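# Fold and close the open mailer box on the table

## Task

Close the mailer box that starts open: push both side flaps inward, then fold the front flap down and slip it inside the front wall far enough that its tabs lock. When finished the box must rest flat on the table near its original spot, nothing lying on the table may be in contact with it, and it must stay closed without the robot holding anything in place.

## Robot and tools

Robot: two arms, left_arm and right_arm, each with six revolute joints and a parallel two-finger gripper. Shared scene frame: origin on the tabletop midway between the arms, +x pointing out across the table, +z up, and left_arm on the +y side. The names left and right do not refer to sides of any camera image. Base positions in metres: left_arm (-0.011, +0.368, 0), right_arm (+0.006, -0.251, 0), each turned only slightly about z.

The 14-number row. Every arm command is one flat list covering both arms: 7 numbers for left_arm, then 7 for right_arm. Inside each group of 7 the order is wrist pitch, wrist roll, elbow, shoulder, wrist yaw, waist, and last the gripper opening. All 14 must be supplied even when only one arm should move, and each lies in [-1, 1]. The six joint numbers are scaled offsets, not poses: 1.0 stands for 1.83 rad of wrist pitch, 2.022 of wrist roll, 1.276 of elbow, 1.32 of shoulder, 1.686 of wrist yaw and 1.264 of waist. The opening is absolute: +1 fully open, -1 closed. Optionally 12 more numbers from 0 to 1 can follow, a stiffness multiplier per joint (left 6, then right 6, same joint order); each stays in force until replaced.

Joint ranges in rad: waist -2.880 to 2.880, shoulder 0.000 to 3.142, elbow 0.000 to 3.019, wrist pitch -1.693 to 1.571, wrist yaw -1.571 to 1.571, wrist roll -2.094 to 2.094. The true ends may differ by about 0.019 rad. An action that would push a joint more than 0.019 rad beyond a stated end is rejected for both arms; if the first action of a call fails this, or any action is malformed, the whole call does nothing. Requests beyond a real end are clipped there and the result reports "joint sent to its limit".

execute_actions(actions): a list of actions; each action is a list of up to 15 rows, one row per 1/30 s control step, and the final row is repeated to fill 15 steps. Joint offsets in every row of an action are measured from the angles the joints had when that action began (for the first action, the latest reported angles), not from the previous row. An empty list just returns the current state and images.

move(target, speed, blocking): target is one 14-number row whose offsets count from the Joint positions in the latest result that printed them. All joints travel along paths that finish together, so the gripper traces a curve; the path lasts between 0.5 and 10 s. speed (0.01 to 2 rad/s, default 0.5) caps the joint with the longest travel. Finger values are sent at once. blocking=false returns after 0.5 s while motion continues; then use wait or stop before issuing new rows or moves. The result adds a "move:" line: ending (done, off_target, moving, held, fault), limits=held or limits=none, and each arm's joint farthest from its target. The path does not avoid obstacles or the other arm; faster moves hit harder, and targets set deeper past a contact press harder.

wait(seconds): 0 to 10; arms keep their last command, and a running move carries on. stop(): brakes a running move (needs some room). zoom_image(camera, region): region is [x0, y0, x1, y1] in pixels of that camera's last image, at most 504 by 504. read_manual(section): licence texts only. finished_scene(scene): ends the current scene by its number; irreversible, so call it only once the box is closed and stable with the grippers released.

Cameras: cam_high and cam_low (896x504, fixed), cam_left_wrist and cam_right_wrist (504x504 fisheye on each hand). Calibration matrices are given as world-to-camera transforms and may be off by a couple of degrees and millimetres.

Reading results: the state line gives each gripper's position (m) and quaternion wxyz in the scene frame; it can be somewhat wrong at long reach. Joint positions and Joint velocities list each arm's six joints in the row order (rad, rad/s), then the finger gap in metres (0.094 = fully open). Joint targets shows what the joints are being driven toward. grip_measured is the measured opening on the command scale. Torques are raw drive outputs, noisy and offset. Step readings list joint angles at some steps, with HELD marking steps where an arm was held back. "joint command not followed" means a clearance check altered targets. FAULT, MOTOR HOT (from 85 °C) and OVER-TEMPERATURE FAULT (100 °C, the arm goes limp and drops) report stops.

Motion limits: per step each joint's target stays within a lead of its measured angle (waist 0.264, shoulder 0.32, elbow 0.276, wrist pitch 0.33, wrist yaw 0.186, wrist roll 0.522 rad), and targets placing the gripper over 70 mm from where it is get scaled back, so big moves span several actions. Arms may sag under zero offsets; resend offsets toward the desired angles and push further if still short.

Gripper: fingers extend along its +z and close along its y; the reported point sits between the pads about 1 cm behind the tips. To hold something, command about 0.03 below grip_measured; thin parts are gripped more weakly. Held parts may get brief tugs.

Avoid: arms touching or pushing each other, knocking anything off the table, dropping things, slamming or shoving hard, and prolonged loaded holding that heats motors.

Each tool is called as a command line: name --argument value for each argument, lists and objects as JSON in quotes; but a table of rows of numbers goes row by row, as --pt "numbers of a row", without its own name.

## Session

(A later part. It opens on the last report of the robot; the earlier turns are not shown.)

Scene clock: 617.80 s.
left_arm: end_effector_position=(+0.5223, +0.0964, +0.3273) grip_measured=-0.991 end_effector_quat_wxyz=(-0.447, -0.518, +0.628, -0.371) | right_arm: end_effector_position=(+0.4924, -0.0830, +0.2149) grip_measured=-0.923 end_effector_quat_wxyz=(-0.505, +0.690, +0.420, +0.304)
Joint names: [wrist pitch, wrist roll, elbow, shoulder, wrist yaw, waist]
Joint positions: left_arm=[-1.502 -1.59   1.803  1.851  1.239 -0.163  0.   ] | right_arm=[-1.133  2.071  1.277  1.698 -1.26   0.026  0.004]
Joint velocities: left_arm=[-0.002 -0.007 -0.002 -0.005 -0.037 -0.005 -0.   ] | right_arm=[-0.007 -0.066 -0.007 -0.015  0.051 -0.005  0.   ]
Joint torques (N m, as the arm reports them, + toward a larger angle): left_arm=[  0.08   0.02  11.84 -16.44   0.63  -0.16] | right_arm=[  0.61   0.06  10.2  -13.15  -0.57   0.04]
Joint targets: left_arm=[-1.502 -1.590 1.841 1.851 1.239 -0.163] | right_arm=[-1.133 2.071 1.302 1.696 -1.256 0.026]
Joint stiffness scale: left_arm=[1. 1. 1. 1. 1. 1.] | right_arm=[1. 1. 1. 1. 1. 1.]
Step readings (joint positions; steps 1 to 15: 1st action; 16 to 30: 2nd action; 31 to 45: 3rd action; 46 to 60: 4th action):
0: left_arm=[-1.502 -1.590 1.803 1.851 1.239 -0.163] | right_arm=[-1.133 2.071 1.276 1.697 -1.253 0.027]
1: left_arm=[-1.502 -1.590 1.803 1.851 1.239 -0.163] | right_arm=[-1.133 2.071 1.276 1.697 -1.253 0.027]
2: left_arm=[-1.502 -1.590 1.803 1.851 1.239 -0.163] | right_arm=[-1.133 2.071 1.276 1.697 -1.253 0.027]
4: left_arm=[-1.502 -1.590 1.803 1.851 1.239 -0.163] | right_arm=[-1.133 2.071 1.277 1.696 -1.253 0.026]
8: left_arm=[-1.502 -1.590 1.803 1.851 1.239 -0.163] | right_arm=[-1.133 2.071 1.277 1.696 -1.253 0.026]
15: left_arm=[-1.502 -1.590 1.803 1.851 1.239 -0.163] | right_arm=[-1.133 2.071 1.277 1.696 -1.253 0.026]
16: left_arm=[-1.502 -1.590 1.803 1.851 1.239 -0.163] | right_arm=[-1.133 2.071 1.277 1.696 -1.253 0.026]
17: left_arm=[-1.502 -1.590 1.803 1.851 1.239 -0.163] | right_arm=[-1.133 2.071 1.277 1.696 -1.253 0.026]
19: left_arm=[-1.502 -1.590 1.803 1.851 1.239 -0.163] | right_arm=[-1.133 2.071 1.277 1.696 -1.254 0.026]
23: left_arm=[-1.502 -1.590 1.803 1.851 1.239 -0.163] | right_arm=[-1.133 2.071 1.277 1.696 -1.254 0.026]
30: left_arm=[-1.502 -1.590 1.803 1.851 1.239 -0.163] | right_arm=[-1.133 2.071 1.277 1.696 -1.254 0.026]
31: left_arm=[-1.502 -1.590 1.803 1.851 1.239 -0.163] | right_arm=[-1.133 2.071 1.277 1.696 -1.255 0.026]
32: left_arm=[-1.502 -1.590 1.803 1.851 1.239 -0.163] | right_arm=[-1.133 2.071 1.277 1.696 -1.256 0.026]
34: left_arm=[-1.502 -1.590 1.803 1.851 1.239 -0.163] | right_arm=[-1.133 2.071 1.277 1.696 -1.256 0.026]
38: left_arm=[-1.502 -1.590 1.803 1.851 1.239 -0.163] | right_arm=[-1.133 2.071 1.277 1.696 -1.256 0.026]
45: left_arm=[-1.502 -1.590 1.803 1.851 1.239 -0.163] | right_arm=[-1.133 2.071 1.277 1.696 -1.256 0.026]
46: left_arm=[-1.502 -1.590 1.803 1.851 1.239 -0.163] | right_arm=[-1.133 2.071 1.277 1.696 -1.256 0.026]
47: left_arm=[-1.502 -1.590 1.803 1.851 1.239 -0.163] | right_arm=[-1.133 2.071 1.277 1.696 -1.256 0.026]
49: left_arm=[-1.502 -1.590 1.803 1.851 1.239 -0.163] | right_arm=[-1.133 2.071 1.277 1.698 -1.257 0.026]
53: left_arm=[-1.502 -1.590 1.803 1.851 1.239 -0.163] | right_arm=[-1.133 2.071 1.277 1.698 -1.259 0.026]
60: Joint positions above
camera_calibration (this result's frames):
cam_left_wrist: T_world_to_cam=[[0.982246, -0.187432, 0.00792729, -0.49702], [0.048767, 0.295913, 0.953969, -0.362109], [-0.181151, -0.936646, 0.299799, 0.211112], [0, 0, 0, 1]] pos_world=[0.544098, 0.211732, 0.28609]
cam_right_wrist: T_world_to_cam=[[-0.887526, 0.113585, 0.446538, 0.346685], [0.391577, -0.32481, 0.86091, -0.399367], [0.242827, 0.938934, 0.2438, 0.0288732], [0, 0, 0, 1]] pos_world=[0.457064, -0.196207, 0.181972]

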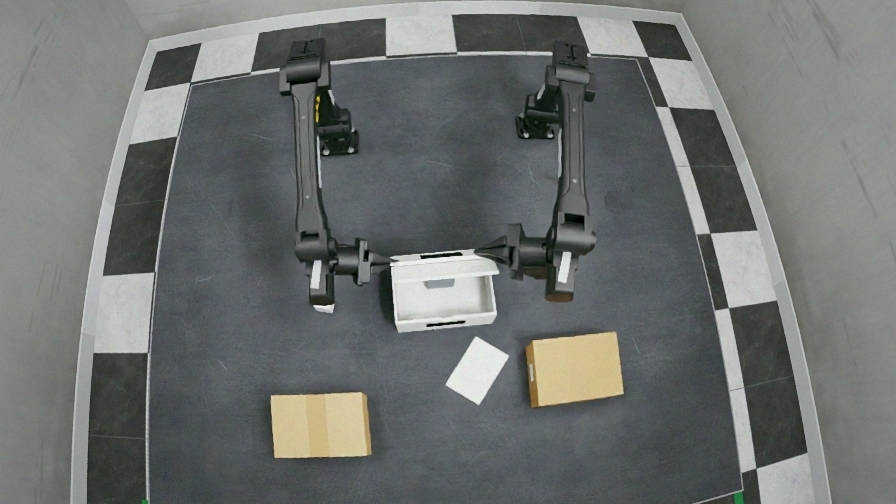

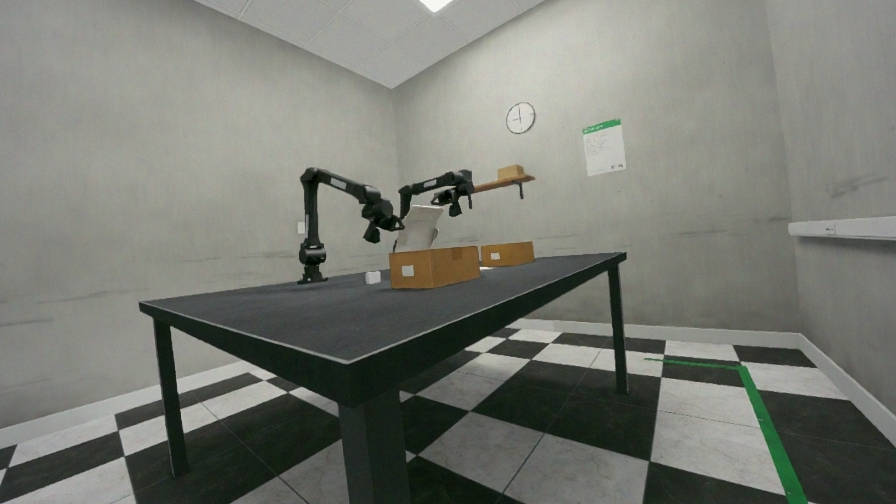

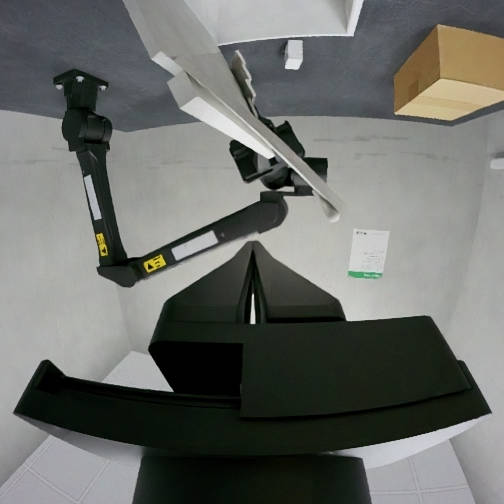

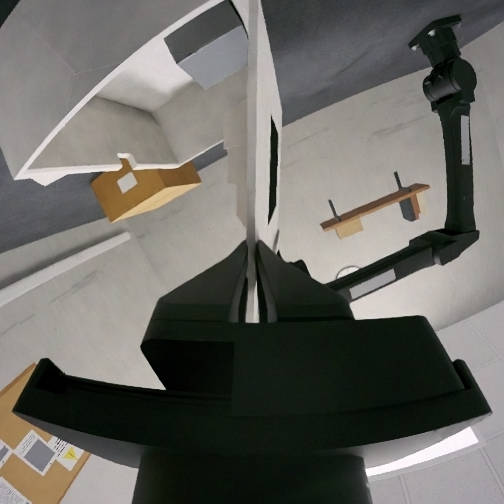

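move --target '[-0.007,0,0.09,0.07,0,0,-1,0,0,0.02,0,0,0,-0.95]' --speed 0.2

move --target '[0.15,0,-0.18,0.035,0,0,-1,0,0,0.02,0,0,0,-0.95]' --speed 0.12

zoom_image --camera "cam_low" --region '[360, 180, 490, 280]'

Scene clock: 630.37 s.
left_arm: end_effector_position=(+0.5452, +0.0919, +0.3099) grip_measured=-0.991 end_effector_quat_wxyz=(-0.450, -0.522, +0.625, -0.366) | right_arm: end_effector_position=(+0.4913, -0.0827, +0.2144) grip_measured=-0.928 end_effector_quat_wxyz=(-0.507, +0.690, +0.418, +0.303)
Joint names: [wrist pitch, wrist roll, elbow, shoulder, wrist yaw, waist]
Joint positions: left_arm=[-1.507 -1.59   1.868  1.926  1.239 -0.163  0.   ] | right_arm=[-1.133  2.071  1.273  1.698 -1.265  0.026  0.003]
Joint velocities: left_arm=[-0.007  0.022 -0.002 -0.005 -0.037 -0.015 -0.   ] | right_arm=[-0.022 -0.022 -0.002 -0.024  0.007 -0.005  0.   ]
Joint torques (N m, as the arm reports them, + toward a larger angle): left_arm=[ -0.31   0.02  12.75 -15.99   0.63  -0.16] | right_arm=[  0.66   0.03  10.35 -12.22  -0.55   0.25]
Joint targets: left_arm=[-1.514 -1.590 1.918 1.943 1.239 -0.163] | right_arm=[-1.133 2.071 1.302 1.698 -1.259 0.026]
Joint stiffness scale: left_arm=[1. 1. 1. 1. 1. 1.] | right_arm=[1. 1. 1. 1. 1. 1.]
move: off_target (left_arm, right_arm); limits=none; left_arm: farthest joint: the elbow, 0.049 radians from its target (0.115 radians at the start); right_arm: farthest joint: the elbow, 0.029 radians from its target (0.026 radians at the start)
camera_calibration (this result's frames):
cam_left_wrist: T_world_to_cam=[[0.982255, -0.187434, -0.00656831, -0.51575], [0.0623332, 0.293227, 0.954009, -0.352447], [-0.176888, -0.937489, 0.299708, 0.214013], [0, 0, 0, 1]] pos_world=[0.566424, 0.207313, 0.268709]
cam_right_wrist: T_world_to_cam=[[-0.885799, 0.111138, 0.450565, 0.343974], [0.394929, -0.329333, 0.857654, -0.399778], [0.243704, 0.93765, 0.247831, 0.0275987], [0, 0, 0, 1]] pos_world=[0.45585, -0.195767, 0.181049]

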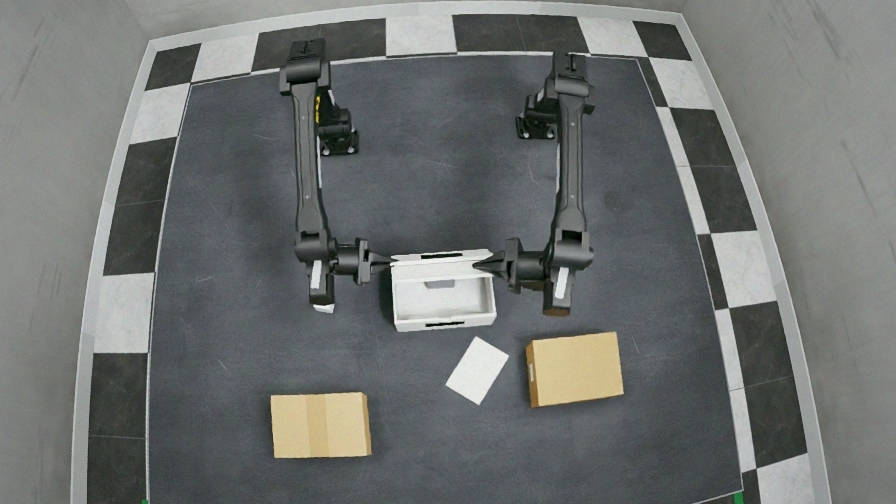

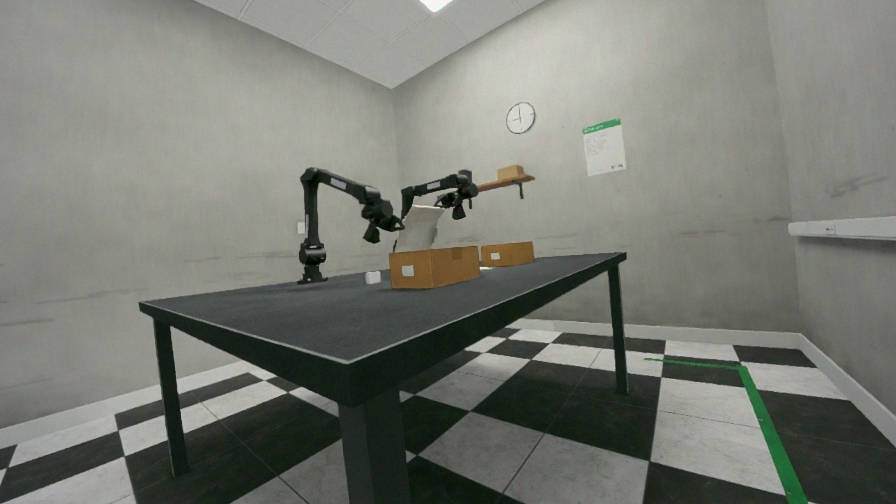

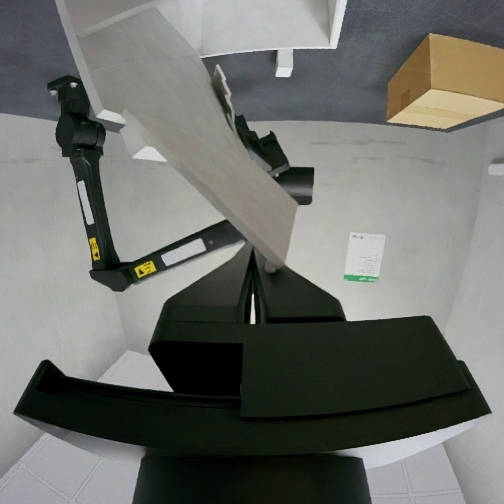

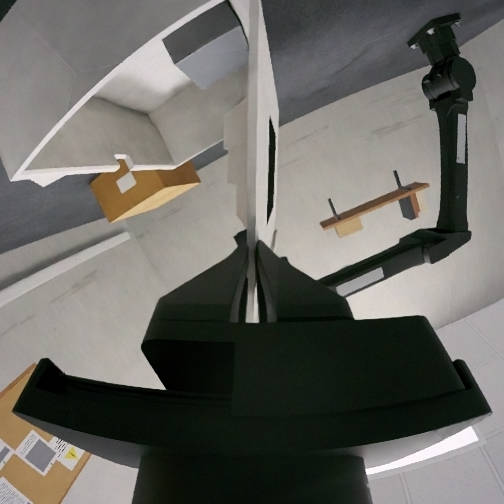

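Scene clock: 633.03 s.
left_arm: end_effector_position=(+0.5368, +0.0936, +0.2097) grip_measured=-0.991 end_effector_quat_wxyz=(-0.447, -0.519, +0.628, -0.370) | right_arm: end_effector_position=(+0.4904, -0.0824, +0.2142) grip_measured=-0.932 end_effector_quat_wxyz=(-0.510, +0.689, +0.417, +0.303)
Joint names: [wrist pitch, wrist roll, elbow, shoulder, wrist yaw, waist]
Joint positions: left_arm=[-1.239 -1.59   1.636  1.949  1.239 -0.163  0.   ] | right_arm=[-1.133  2.071  1.27   1.698 -1.271  0.026  0.003]
Joint velocities: left_arm=[-0.007 -0.007  0.002  0.005  0.037  0.005 -0.   ] | right_arm=[-0.007 -0.007 -0.012 -0.005 -0.051 -0.015 -0.   ]
Joint torques (N m, as the arm reports them, + toward a larger angle): left_arm=[  0.43   0.02   8.36 -15.54   0.63  -0.12] | right_arm=[  0.65   0.04  10.45 -13.01  -0.5   -0.78]
Joint targets: left_arm=[-1.232 -1.590 1.639 1.972 1.239 -0.163] | right_arm=[-1.133 2.071 1.299 1.698 -1.265 0.026]
Joint stiffness scale: left_arm=[1. 1. 1. 1. 1. 1.] | right_arm=[1. 1. 1. 1. 1. 1.]
move: off_target (left_arm, right_arm); limits=none; left_arm: farthest joint: the shoulder, 0.023 radians from its target (0.046 radians at the start); right_arm: farthest joint: the elbow, 0.029 radians from its target (0.025 radians at the start)
camera_calibration (this result's frames):
cam_left_wrist: T_world_to_cam=[[0.982261, -0.187435, 0.00563854, -0.510315], [0.050909, 0.295489, 0.953989, -0.250916], [-0.180477, -0.936779, 0.299789, 0.245954], [0, 0, 0, 1]] pos_world=[0.558425, 0.208896, 0.168514]
cam_right_wrist: T_world_to_cam=[[-0.884224, 0.108333, 0.454326, 0.341346], [0.397945, -0.334499, 0.854254, -0.400296], [0.244516, 0.936149, 0.252661, 0.0260476], [0, 0, 0, 1]] pos_world=[0.454753, -0.195262, 0.180291]

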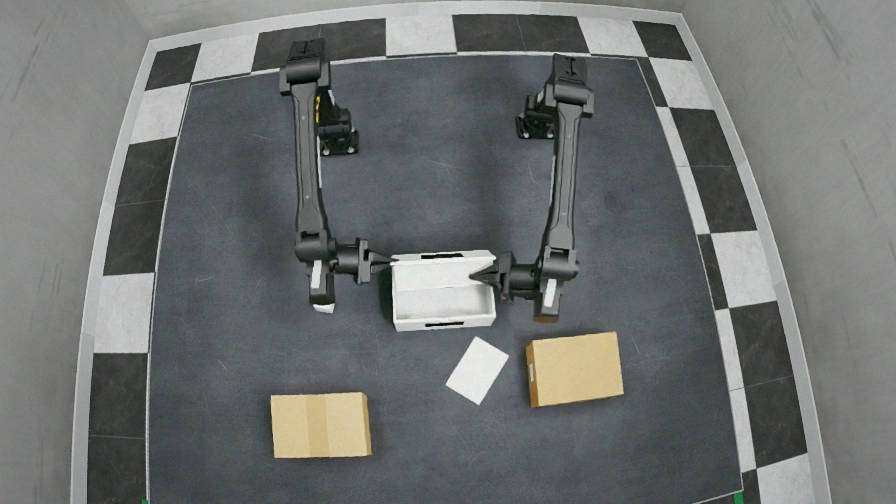

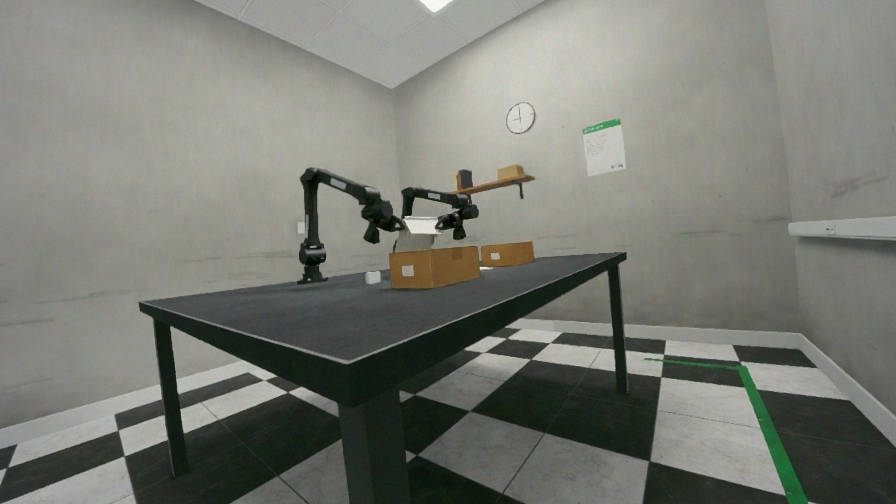

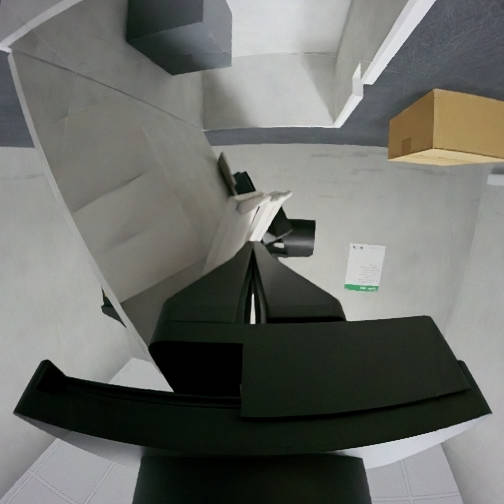

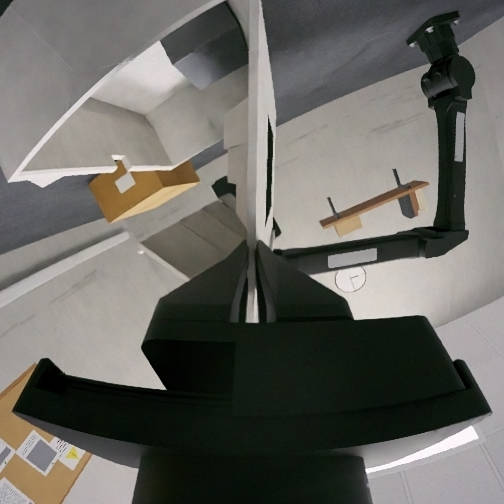

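Region (360, 180, 490, 280) of cam_low's 896x504 image, scaled by 3.877, with more detail than that image has; it fills the top 388 rows of this view, and the rest is white.

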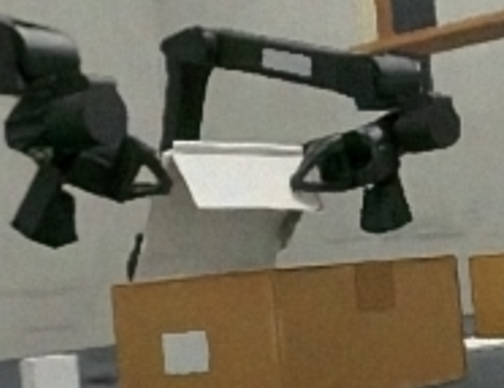

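move --target '[0.04,0,-0.11,-0.055,0,-0.01,-1,0,0,0.02,0,0,0,-0.95]' --speed 0.1

zoom_image --camera "cam_low" --region '[360, 180, 490, 280]'

Scene clock: 642.17 s.
left_arm: end_effector_position=(+0.5139, +0.0983, +0.1935) grip_measured=-0.992 end_effector_quat_wxyz=(-0.445, -0.516, +0.629, -0.375) | right_arm: end_effector_position=(+0.4891, -0.0813, +0.2144) grip_measured=-0.928 end_effector_quat_wxyz=(-0.513, +0.687, +0.416, +0.303)
Joint names: [wrist pitch, wrist roll, elbow, shoulder, wrist yaw, waist]
Joint positions: left_arm=[-1.155 -1.59   1.517  1.902  1.242 -0.162  0.   ] | right_arm=[-1.136  2.068  1.268  1.698 -1.276  0.028  0.003]
Joint velocities: left_arm=[-0.002 -0.007 -0.007  0.015 -0.037 -0.024 -0.001] | right_arm=[-0.007  0.007 -0.002 -0.024 -0.022 -0.015  0.   ]
Joint torques (N m, as the arm reports them, + toward a larger angle): left_arm=[ -0.42   0.02   6.19 -18.41   0.49  -1.17] | right_arm=[  0.71   0.07  10.36 -12.86  -0.61   0.06]
Joint targets: left_arm=[-1.166 -1.590 1.496 1.877 1.239 -0.176] | right_arm=[-1.133 2.071 1.295 1.698 -1.271 0.026]
Joint stiffness scale: left_arm=[1. 1. 1. 1. 1. 1.] | right_arm=[1. 1. 1. 1. 1. 1.]
move: off_target (left_arm, right_arm); limits=none; left_arm: farthest joint: the shoulder, 0.026 radians from its target (0.073 radians at the start); right_arm: farthest joint: the elbow, 0.028 radians from its target (0.026 radians at the start)
camera_calibration (this result's frames):
cam_left_wrist: T_world_to_cam=[[0.982255, -0.186702, 0.0178211, -0.489329], [0.0399231, 0.300985, 0.952793, -0.230324], [-0.183252, -0.935174, 0.303098, 0.251796], [0, 0, 0, 1]] pos_world=[0.535983, 0.213439, 0.151852]
cam_right_wrist: T_world_to_cam=[[-0.883386, 0.103779, 0.457011, 0.338732], [0.40091, -0.337657, 0.851621, -0.400699], [0.242693, 0.935531, 0.256676, 0.0251974], [0, 0, 0, 1]] pos_world=[0.45376, -0.194025, 0.179972]

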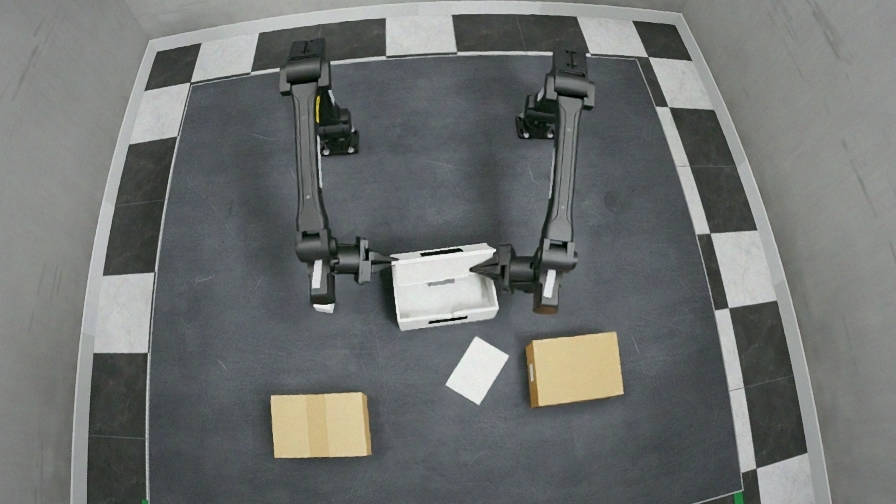

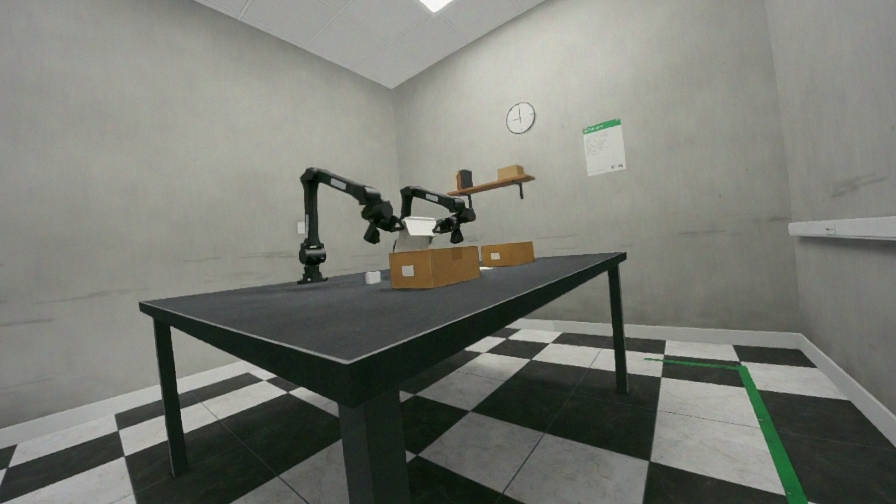

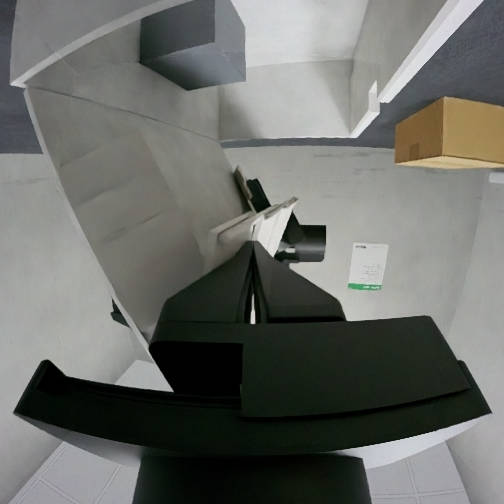

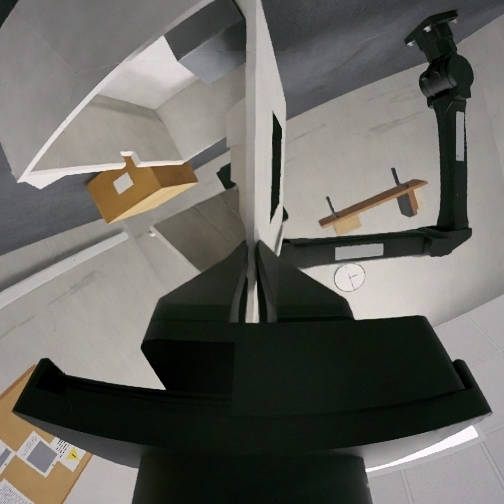

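Region (360, 180, 490, 280) of cam_low's 896x504 image, scaled by 3.877, with more detail than that image has; it fills the top 388 rows of this view, and the rest is white.

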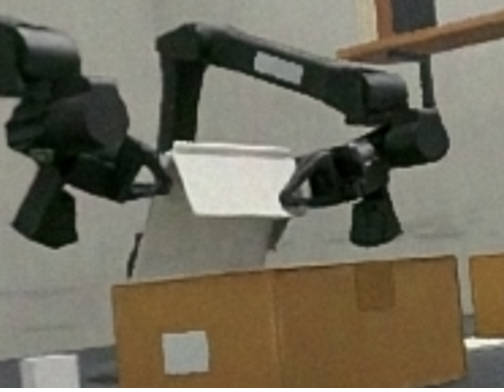

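execute_actions --actions '[[[0,0,0.02,0,0,0,-1,0,0,0.02,0,0.01,0,-0.5]]]'

move --target '[0,0,0.02,0,0,0,-1,0,0,0.02,0,0,-0.09,-0.5]' --speed 0.2

move --target '[0,0,0.02,0,0,0,-1,0,-0.25,0.08,0.05,0,0,0.9]' --speed 0.5

zoom_image --camera "cam_high" --region '[320, 200, 570, 350]'

Scene clock: 664.23 s.
left_arm: end_effector_position=(+0.5145, +0.0986, +0.1938) grip_measured=-0.992 end_effector_quat_wxyz=(-0.445, -0.515, +0.629, -0.376) | right_arm: end_effector_position=(+0.4891, -0.0820, +0.2121) grip_measured=-0.502 end_effector_quat_wxyz=(-0.508, +0.691, +0.418, +0.300)
Joint names: [wrist pitch, wrist roll, elbow, shoulder, wrist yaw, waist]
Joint positions: left_arm=[-1.154 -1.59   1.518  1.902  1.242 -0.162  0.   ] | right_arm=[-1.136  2.068  1.268  1.698 -1.262  0.028  0.023]
Joint velocities: left_arm=[-0.002  0.007 -0.007 -0.005  0.007 -0.015 -0.001] | right_arm=[-0.012  0.007  0.017 -0.005  0.007 -0.015 -0.001]
Joint torques (N m, as the arm reports them, + toward a larger angle): left_arm=[  0.03   0.03  10.09 -16.77   0.61  -0.04] | right_arm=[  0.67   0.04  10.17 -13.58  -0.65  -0.93]
Joint targets: left_arm=[-1.155 -1.590 1.543 1.902 1.242 -0.163] | right_arm=[-1.136 2.068 1.293 1.698 -1.259 0.028]
Joint stiffness scale: left_arm=[1. 1. 1. 1. 1. 1.] | right_arm=[1. 1. 1. 1. 1. 1.]
Step readings (joint positions):
0: left_arm=[-1.155 -1.590 1.517 1.902 1.242 -0.162] | right_arm=[-1.136 2.068 1.268 1.698 -1.276 0.028]
1: left_arm=[-1.154 -1.590 1.518 1.902 1.242 -0.162] | right_arm=[-1.136 2.068 1.268 1.698 -1.272 0.028]
2: left_arm=[-1.154 -1.590 1.518 1.902 1.242 -0.162] | right_arm=[-1.136 2.068 1.268 1.698 -1.266 0.028]
4: left_arm=[-1.154 -1.590 1.518 1.902 1.242 -0.162] | right_arm=[-1.136 2.068 1.268 1.698 -1.263 0.028]
8: left_arm=[-1.154 -1.590 1.518 1.902 1.242 -0.162] | right_arm=[-1.136 2.068 1.268 1.698 -1.263 0.028]
15: Joint positions above
camera_calibration (this result's frames):
cam_left_wrist: T_world_to_cam=[[0.982361, -0.185951, 0.0197255, -0.490314], [0.0379839, 0.301721, 0.952639, -0.229808], [-0.183095, -0.935086, 0.303463, 0.251925], [0, 0, 0, 1]] pos_world=[0.536521, 0.213736, 0.152146]
cam_right_wrist: T_world_to_cam=[[-0.883283, 0.110104, 0.455728, 0.34055], [0.401069, -0.325954, 0.856095, -0.399072], [0.242806, 0.938952, 0.24375, 0.0294072], [0, 0, 0, 1]] pos_world=[0.453717, -0.195187, 0.179277]

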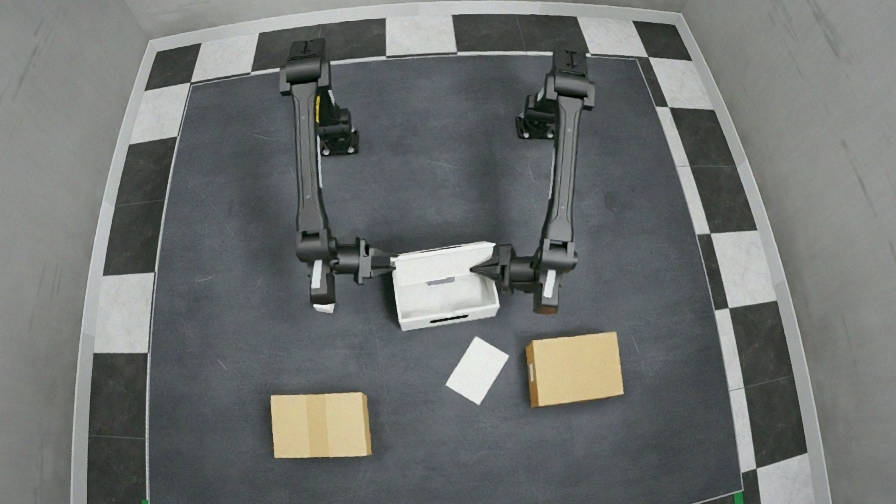

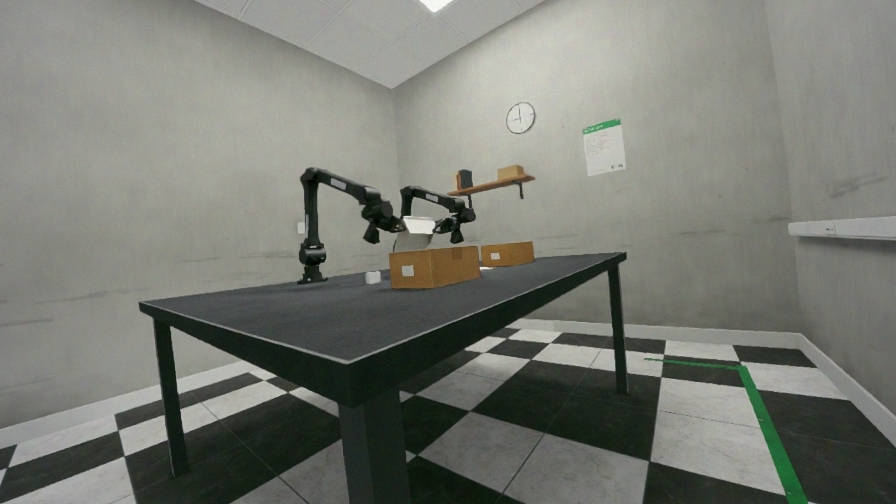

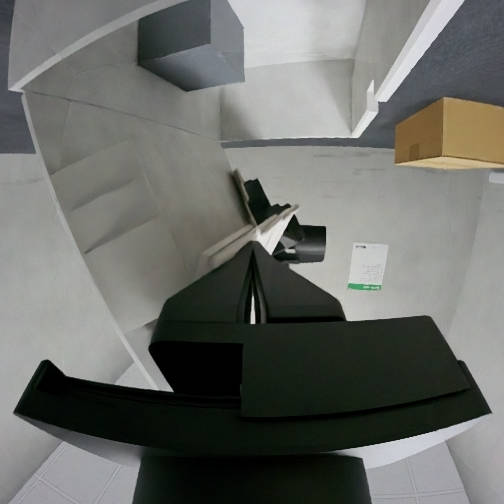

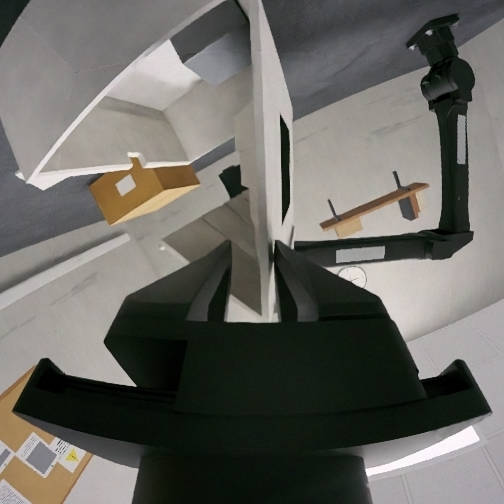

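Scene clock: 665.17 s.
left_arm: end_effector_position=(+0.5145, +0.0986, +0.1938) grip_measured=-0.992 end_effector_quat_wxyz=(-0.445, -0.515, +0.629, -0.376) | right_arm: end_effector_position=(+0.5045, -0.1348, +0.2121) grip_measured=-0.502 end_effector_quat_wxyz=(-0.491, +0.712, +0.380, +0.327)
Joint names: [wrist pitch, wrist roll, elbow, shoulder, wrist yaw, waist]
Joint positions: left_arm=[-1.154 -1.59   1.518  1.902  1.242 -0.162  0.   ] | right_arm=[-1.136  2.068  1.268  1.698 -1.262 -0.08   0.023]
Joint velocities: left_arm=[ 0.007  0.022  0.012 -0.005  0.022 -0.015  0.   ] | right_arm=[ 0.017  0.051  0.007 -0.005 -0.037  0.005 -0.001]
Joint torques (N m, as the arm reports them, + toward a larger angle): left_arm=[  0.11   0.03  10.17 -16.49   0.63  -0.19] | right_arm=[  0.6    0.01  10.01 -12.52  -0.77  -1.19]
Joint targets: left_arm=[-1.154 -1.590 1.544 1.902 1.242 -0.162] | right_arm=[-1.136 2.068 1.293 1.698 -1.262 -0.086]
Joint stiffness scale: left_arm=[1. 1. 1. 1. 1. 1.] | right_arm=[1. 1. 1. 1. 1. 1.]
move: off_target (left_arm, right_arm); limits=none; left_arm: farthest joint: the elbow, 0.026 radians from its target (0.026 radians at the start); right_arm: farthest joint: the elbow, 0.026 radians from its target (0.026 radians at the start)
camera_calibration (this result's frames):
cam_left_wrist: T_world_to_cam=[[0.982361, -0.185951, 0.0197255, -0.490314], [0.0379839, 0.301721, 0.952639, -0.229808], [-0.183095, -0.935086, 0.303463, 0.251925], [0, 0, 0, 1]] pos_world=[0.536521, 0.213736, 0.152146]
cam_right_wrist: T_world_to_cam=[[-0.866356, 0.204305, 0.455728, 0.364118], [0.363753, -0.367132, 0.856095, -0.409185], [0.342216, 0.907455, 0.24375, 0.0208641], [0, 0, 0, 1]] pos_world=[0.457158, -0.243549, 0.179277]

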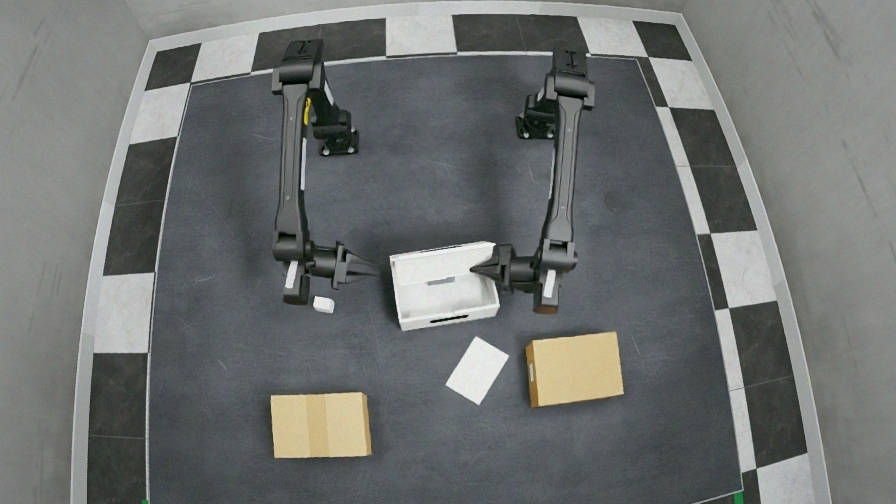

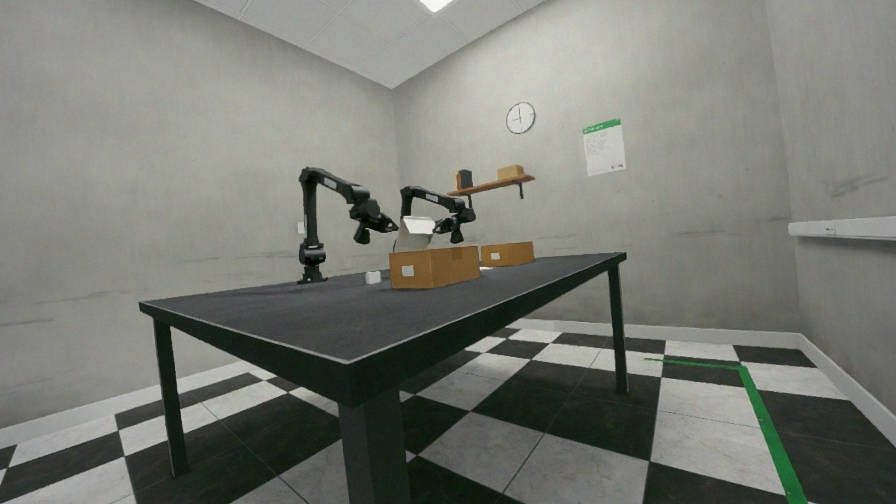

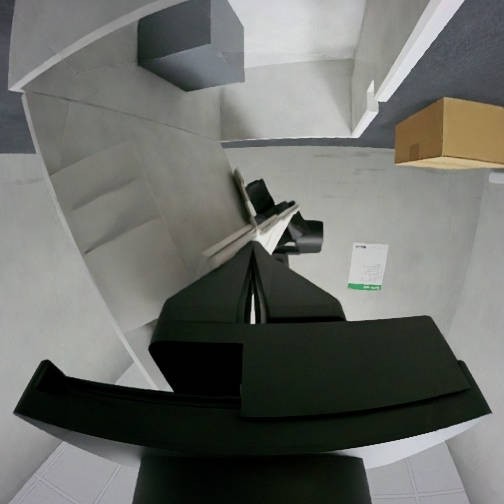

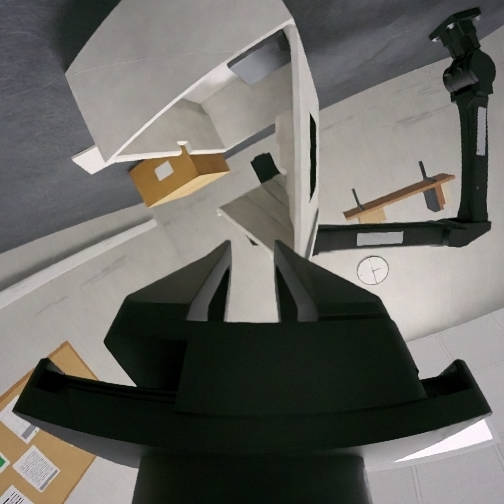

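Scene clock: 666.97 s.
left_arm: end_effector_position=(+0.5145, +0.0986, +0.1938) grip_measured=-0.992 end_effector_quat_wxyz=(-0.445, -0.515, +0.629, -0.376) | right_arm: end_effector_position=(+0.5263, -0.1369, +0.2089) grip_measured=+0.898 end_effector_quat_wxyz=(-0.394, +0.596, +0.545, +0.440)
Joint names: [wrist pitch, wrist roll, elbow, shoulder, wrist yaw, waist]
Joint positions: left_arm=[-1.154 -1.59   1.518  1.902  1.242 -0.162  0.   ] | right_arm=[-1.136  1.575  1.33   1.75  -1.262 -0.08   0.089]
Joint velocities: left_arm=[ 0.002  0.022  0.012 -0.005 -0.007  0.015  0.   ] | right_arm=[ 0.007 -0.051 -0.022 -0.005 -0.022 -0.005 -0.001]
Joint torques (N m, as the arm reports them, + toward a larger angle): left_arm=[  0.09   0.03  10.16 -16.54   0.63  -0.14] | right_arm=[  0.64  -0.12  11.41 -12.5   -0.76   0.3 ]
Joint targets: left_arm=[-1.154 -1.590 1.543 1.902 1.242 -0.162] | right_arm=[-1.136 1.563 1.370 1.764 -1.262 -0.080]
Joint stiffness scale: left_arm=[1. 1. 1. 1. 1. 1.] | right_arm=[1. 1. 1. 1. 1. 1.]
move: off_target (left_arm, right_arm); limits=none; left_arm: farthest joint: the elbow, 0.026 radians from its target (0.026 radians at the start); right_arm: farthest joint: the elbow, 0.040 radians from its target (0.102 radians at the start)
camera_calibration (this result's frames):
cam_left_wrist: T_world_to_cam=[[0.982361, -0.185951, 0.0197255, -0.490314], [0.0379839, 0.301721, 0.952639, -0.229808], [-0.183095, -0.935086, 0.303463, 0.251925], [0, 0, 0, 1]] pos_world=[0.536521, 0.213736, 0.152146]
cam_right_wrist: T_world_to_cam=[[-0.997366, 0.0723298, -0.00551377, 0.532108], [-0.0268798, -0.297909, 0.954216, -0.220521], [0.0673756, 0.95185, 0.299068, 0.155256], [0, 0, 0, 1]] pos_world=[0.514318, -0.251963, 0.166926]

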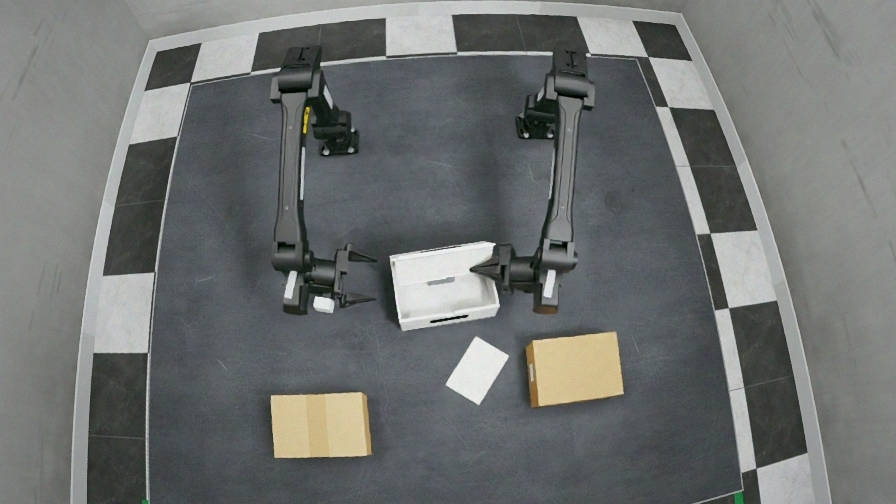

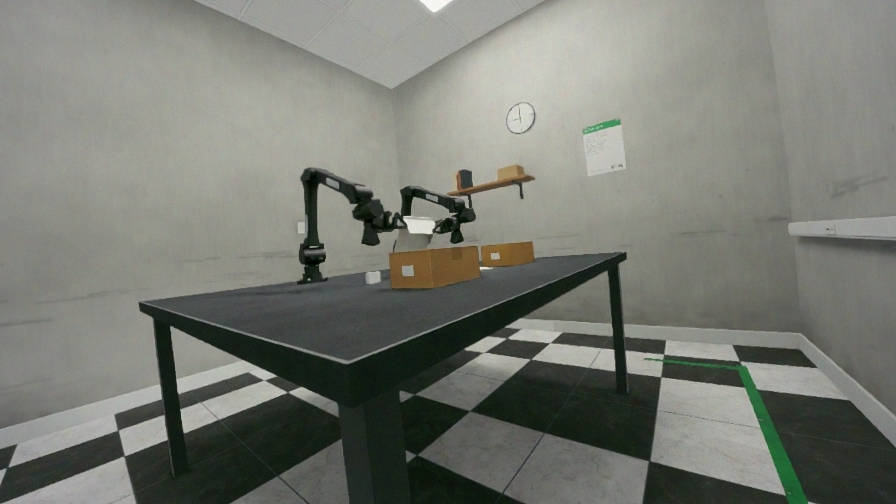

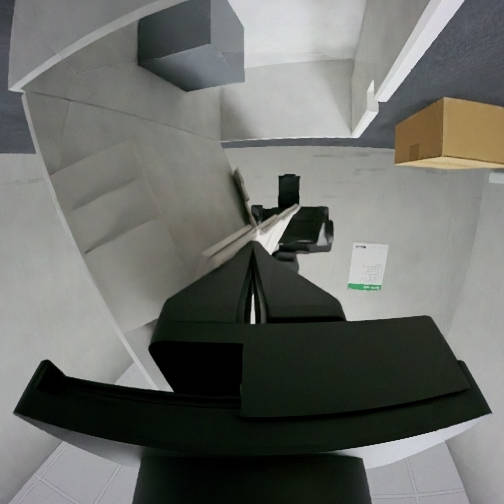

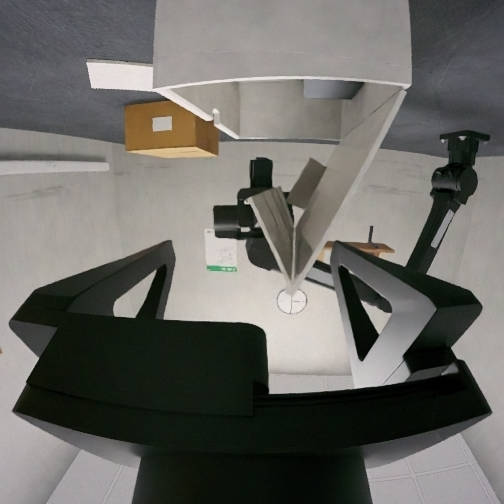

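Region (320, 200, 570, 350) of cam_high's 896x504 image, scaled by 2.016, with more detail than that image has; it fills the top 302 rows of this view, and the rest is white.

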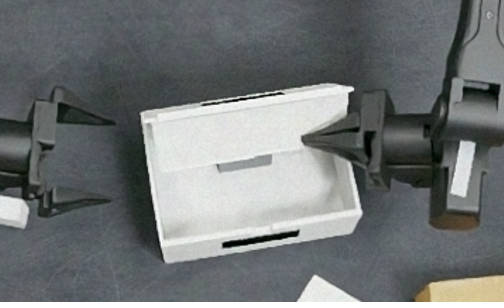

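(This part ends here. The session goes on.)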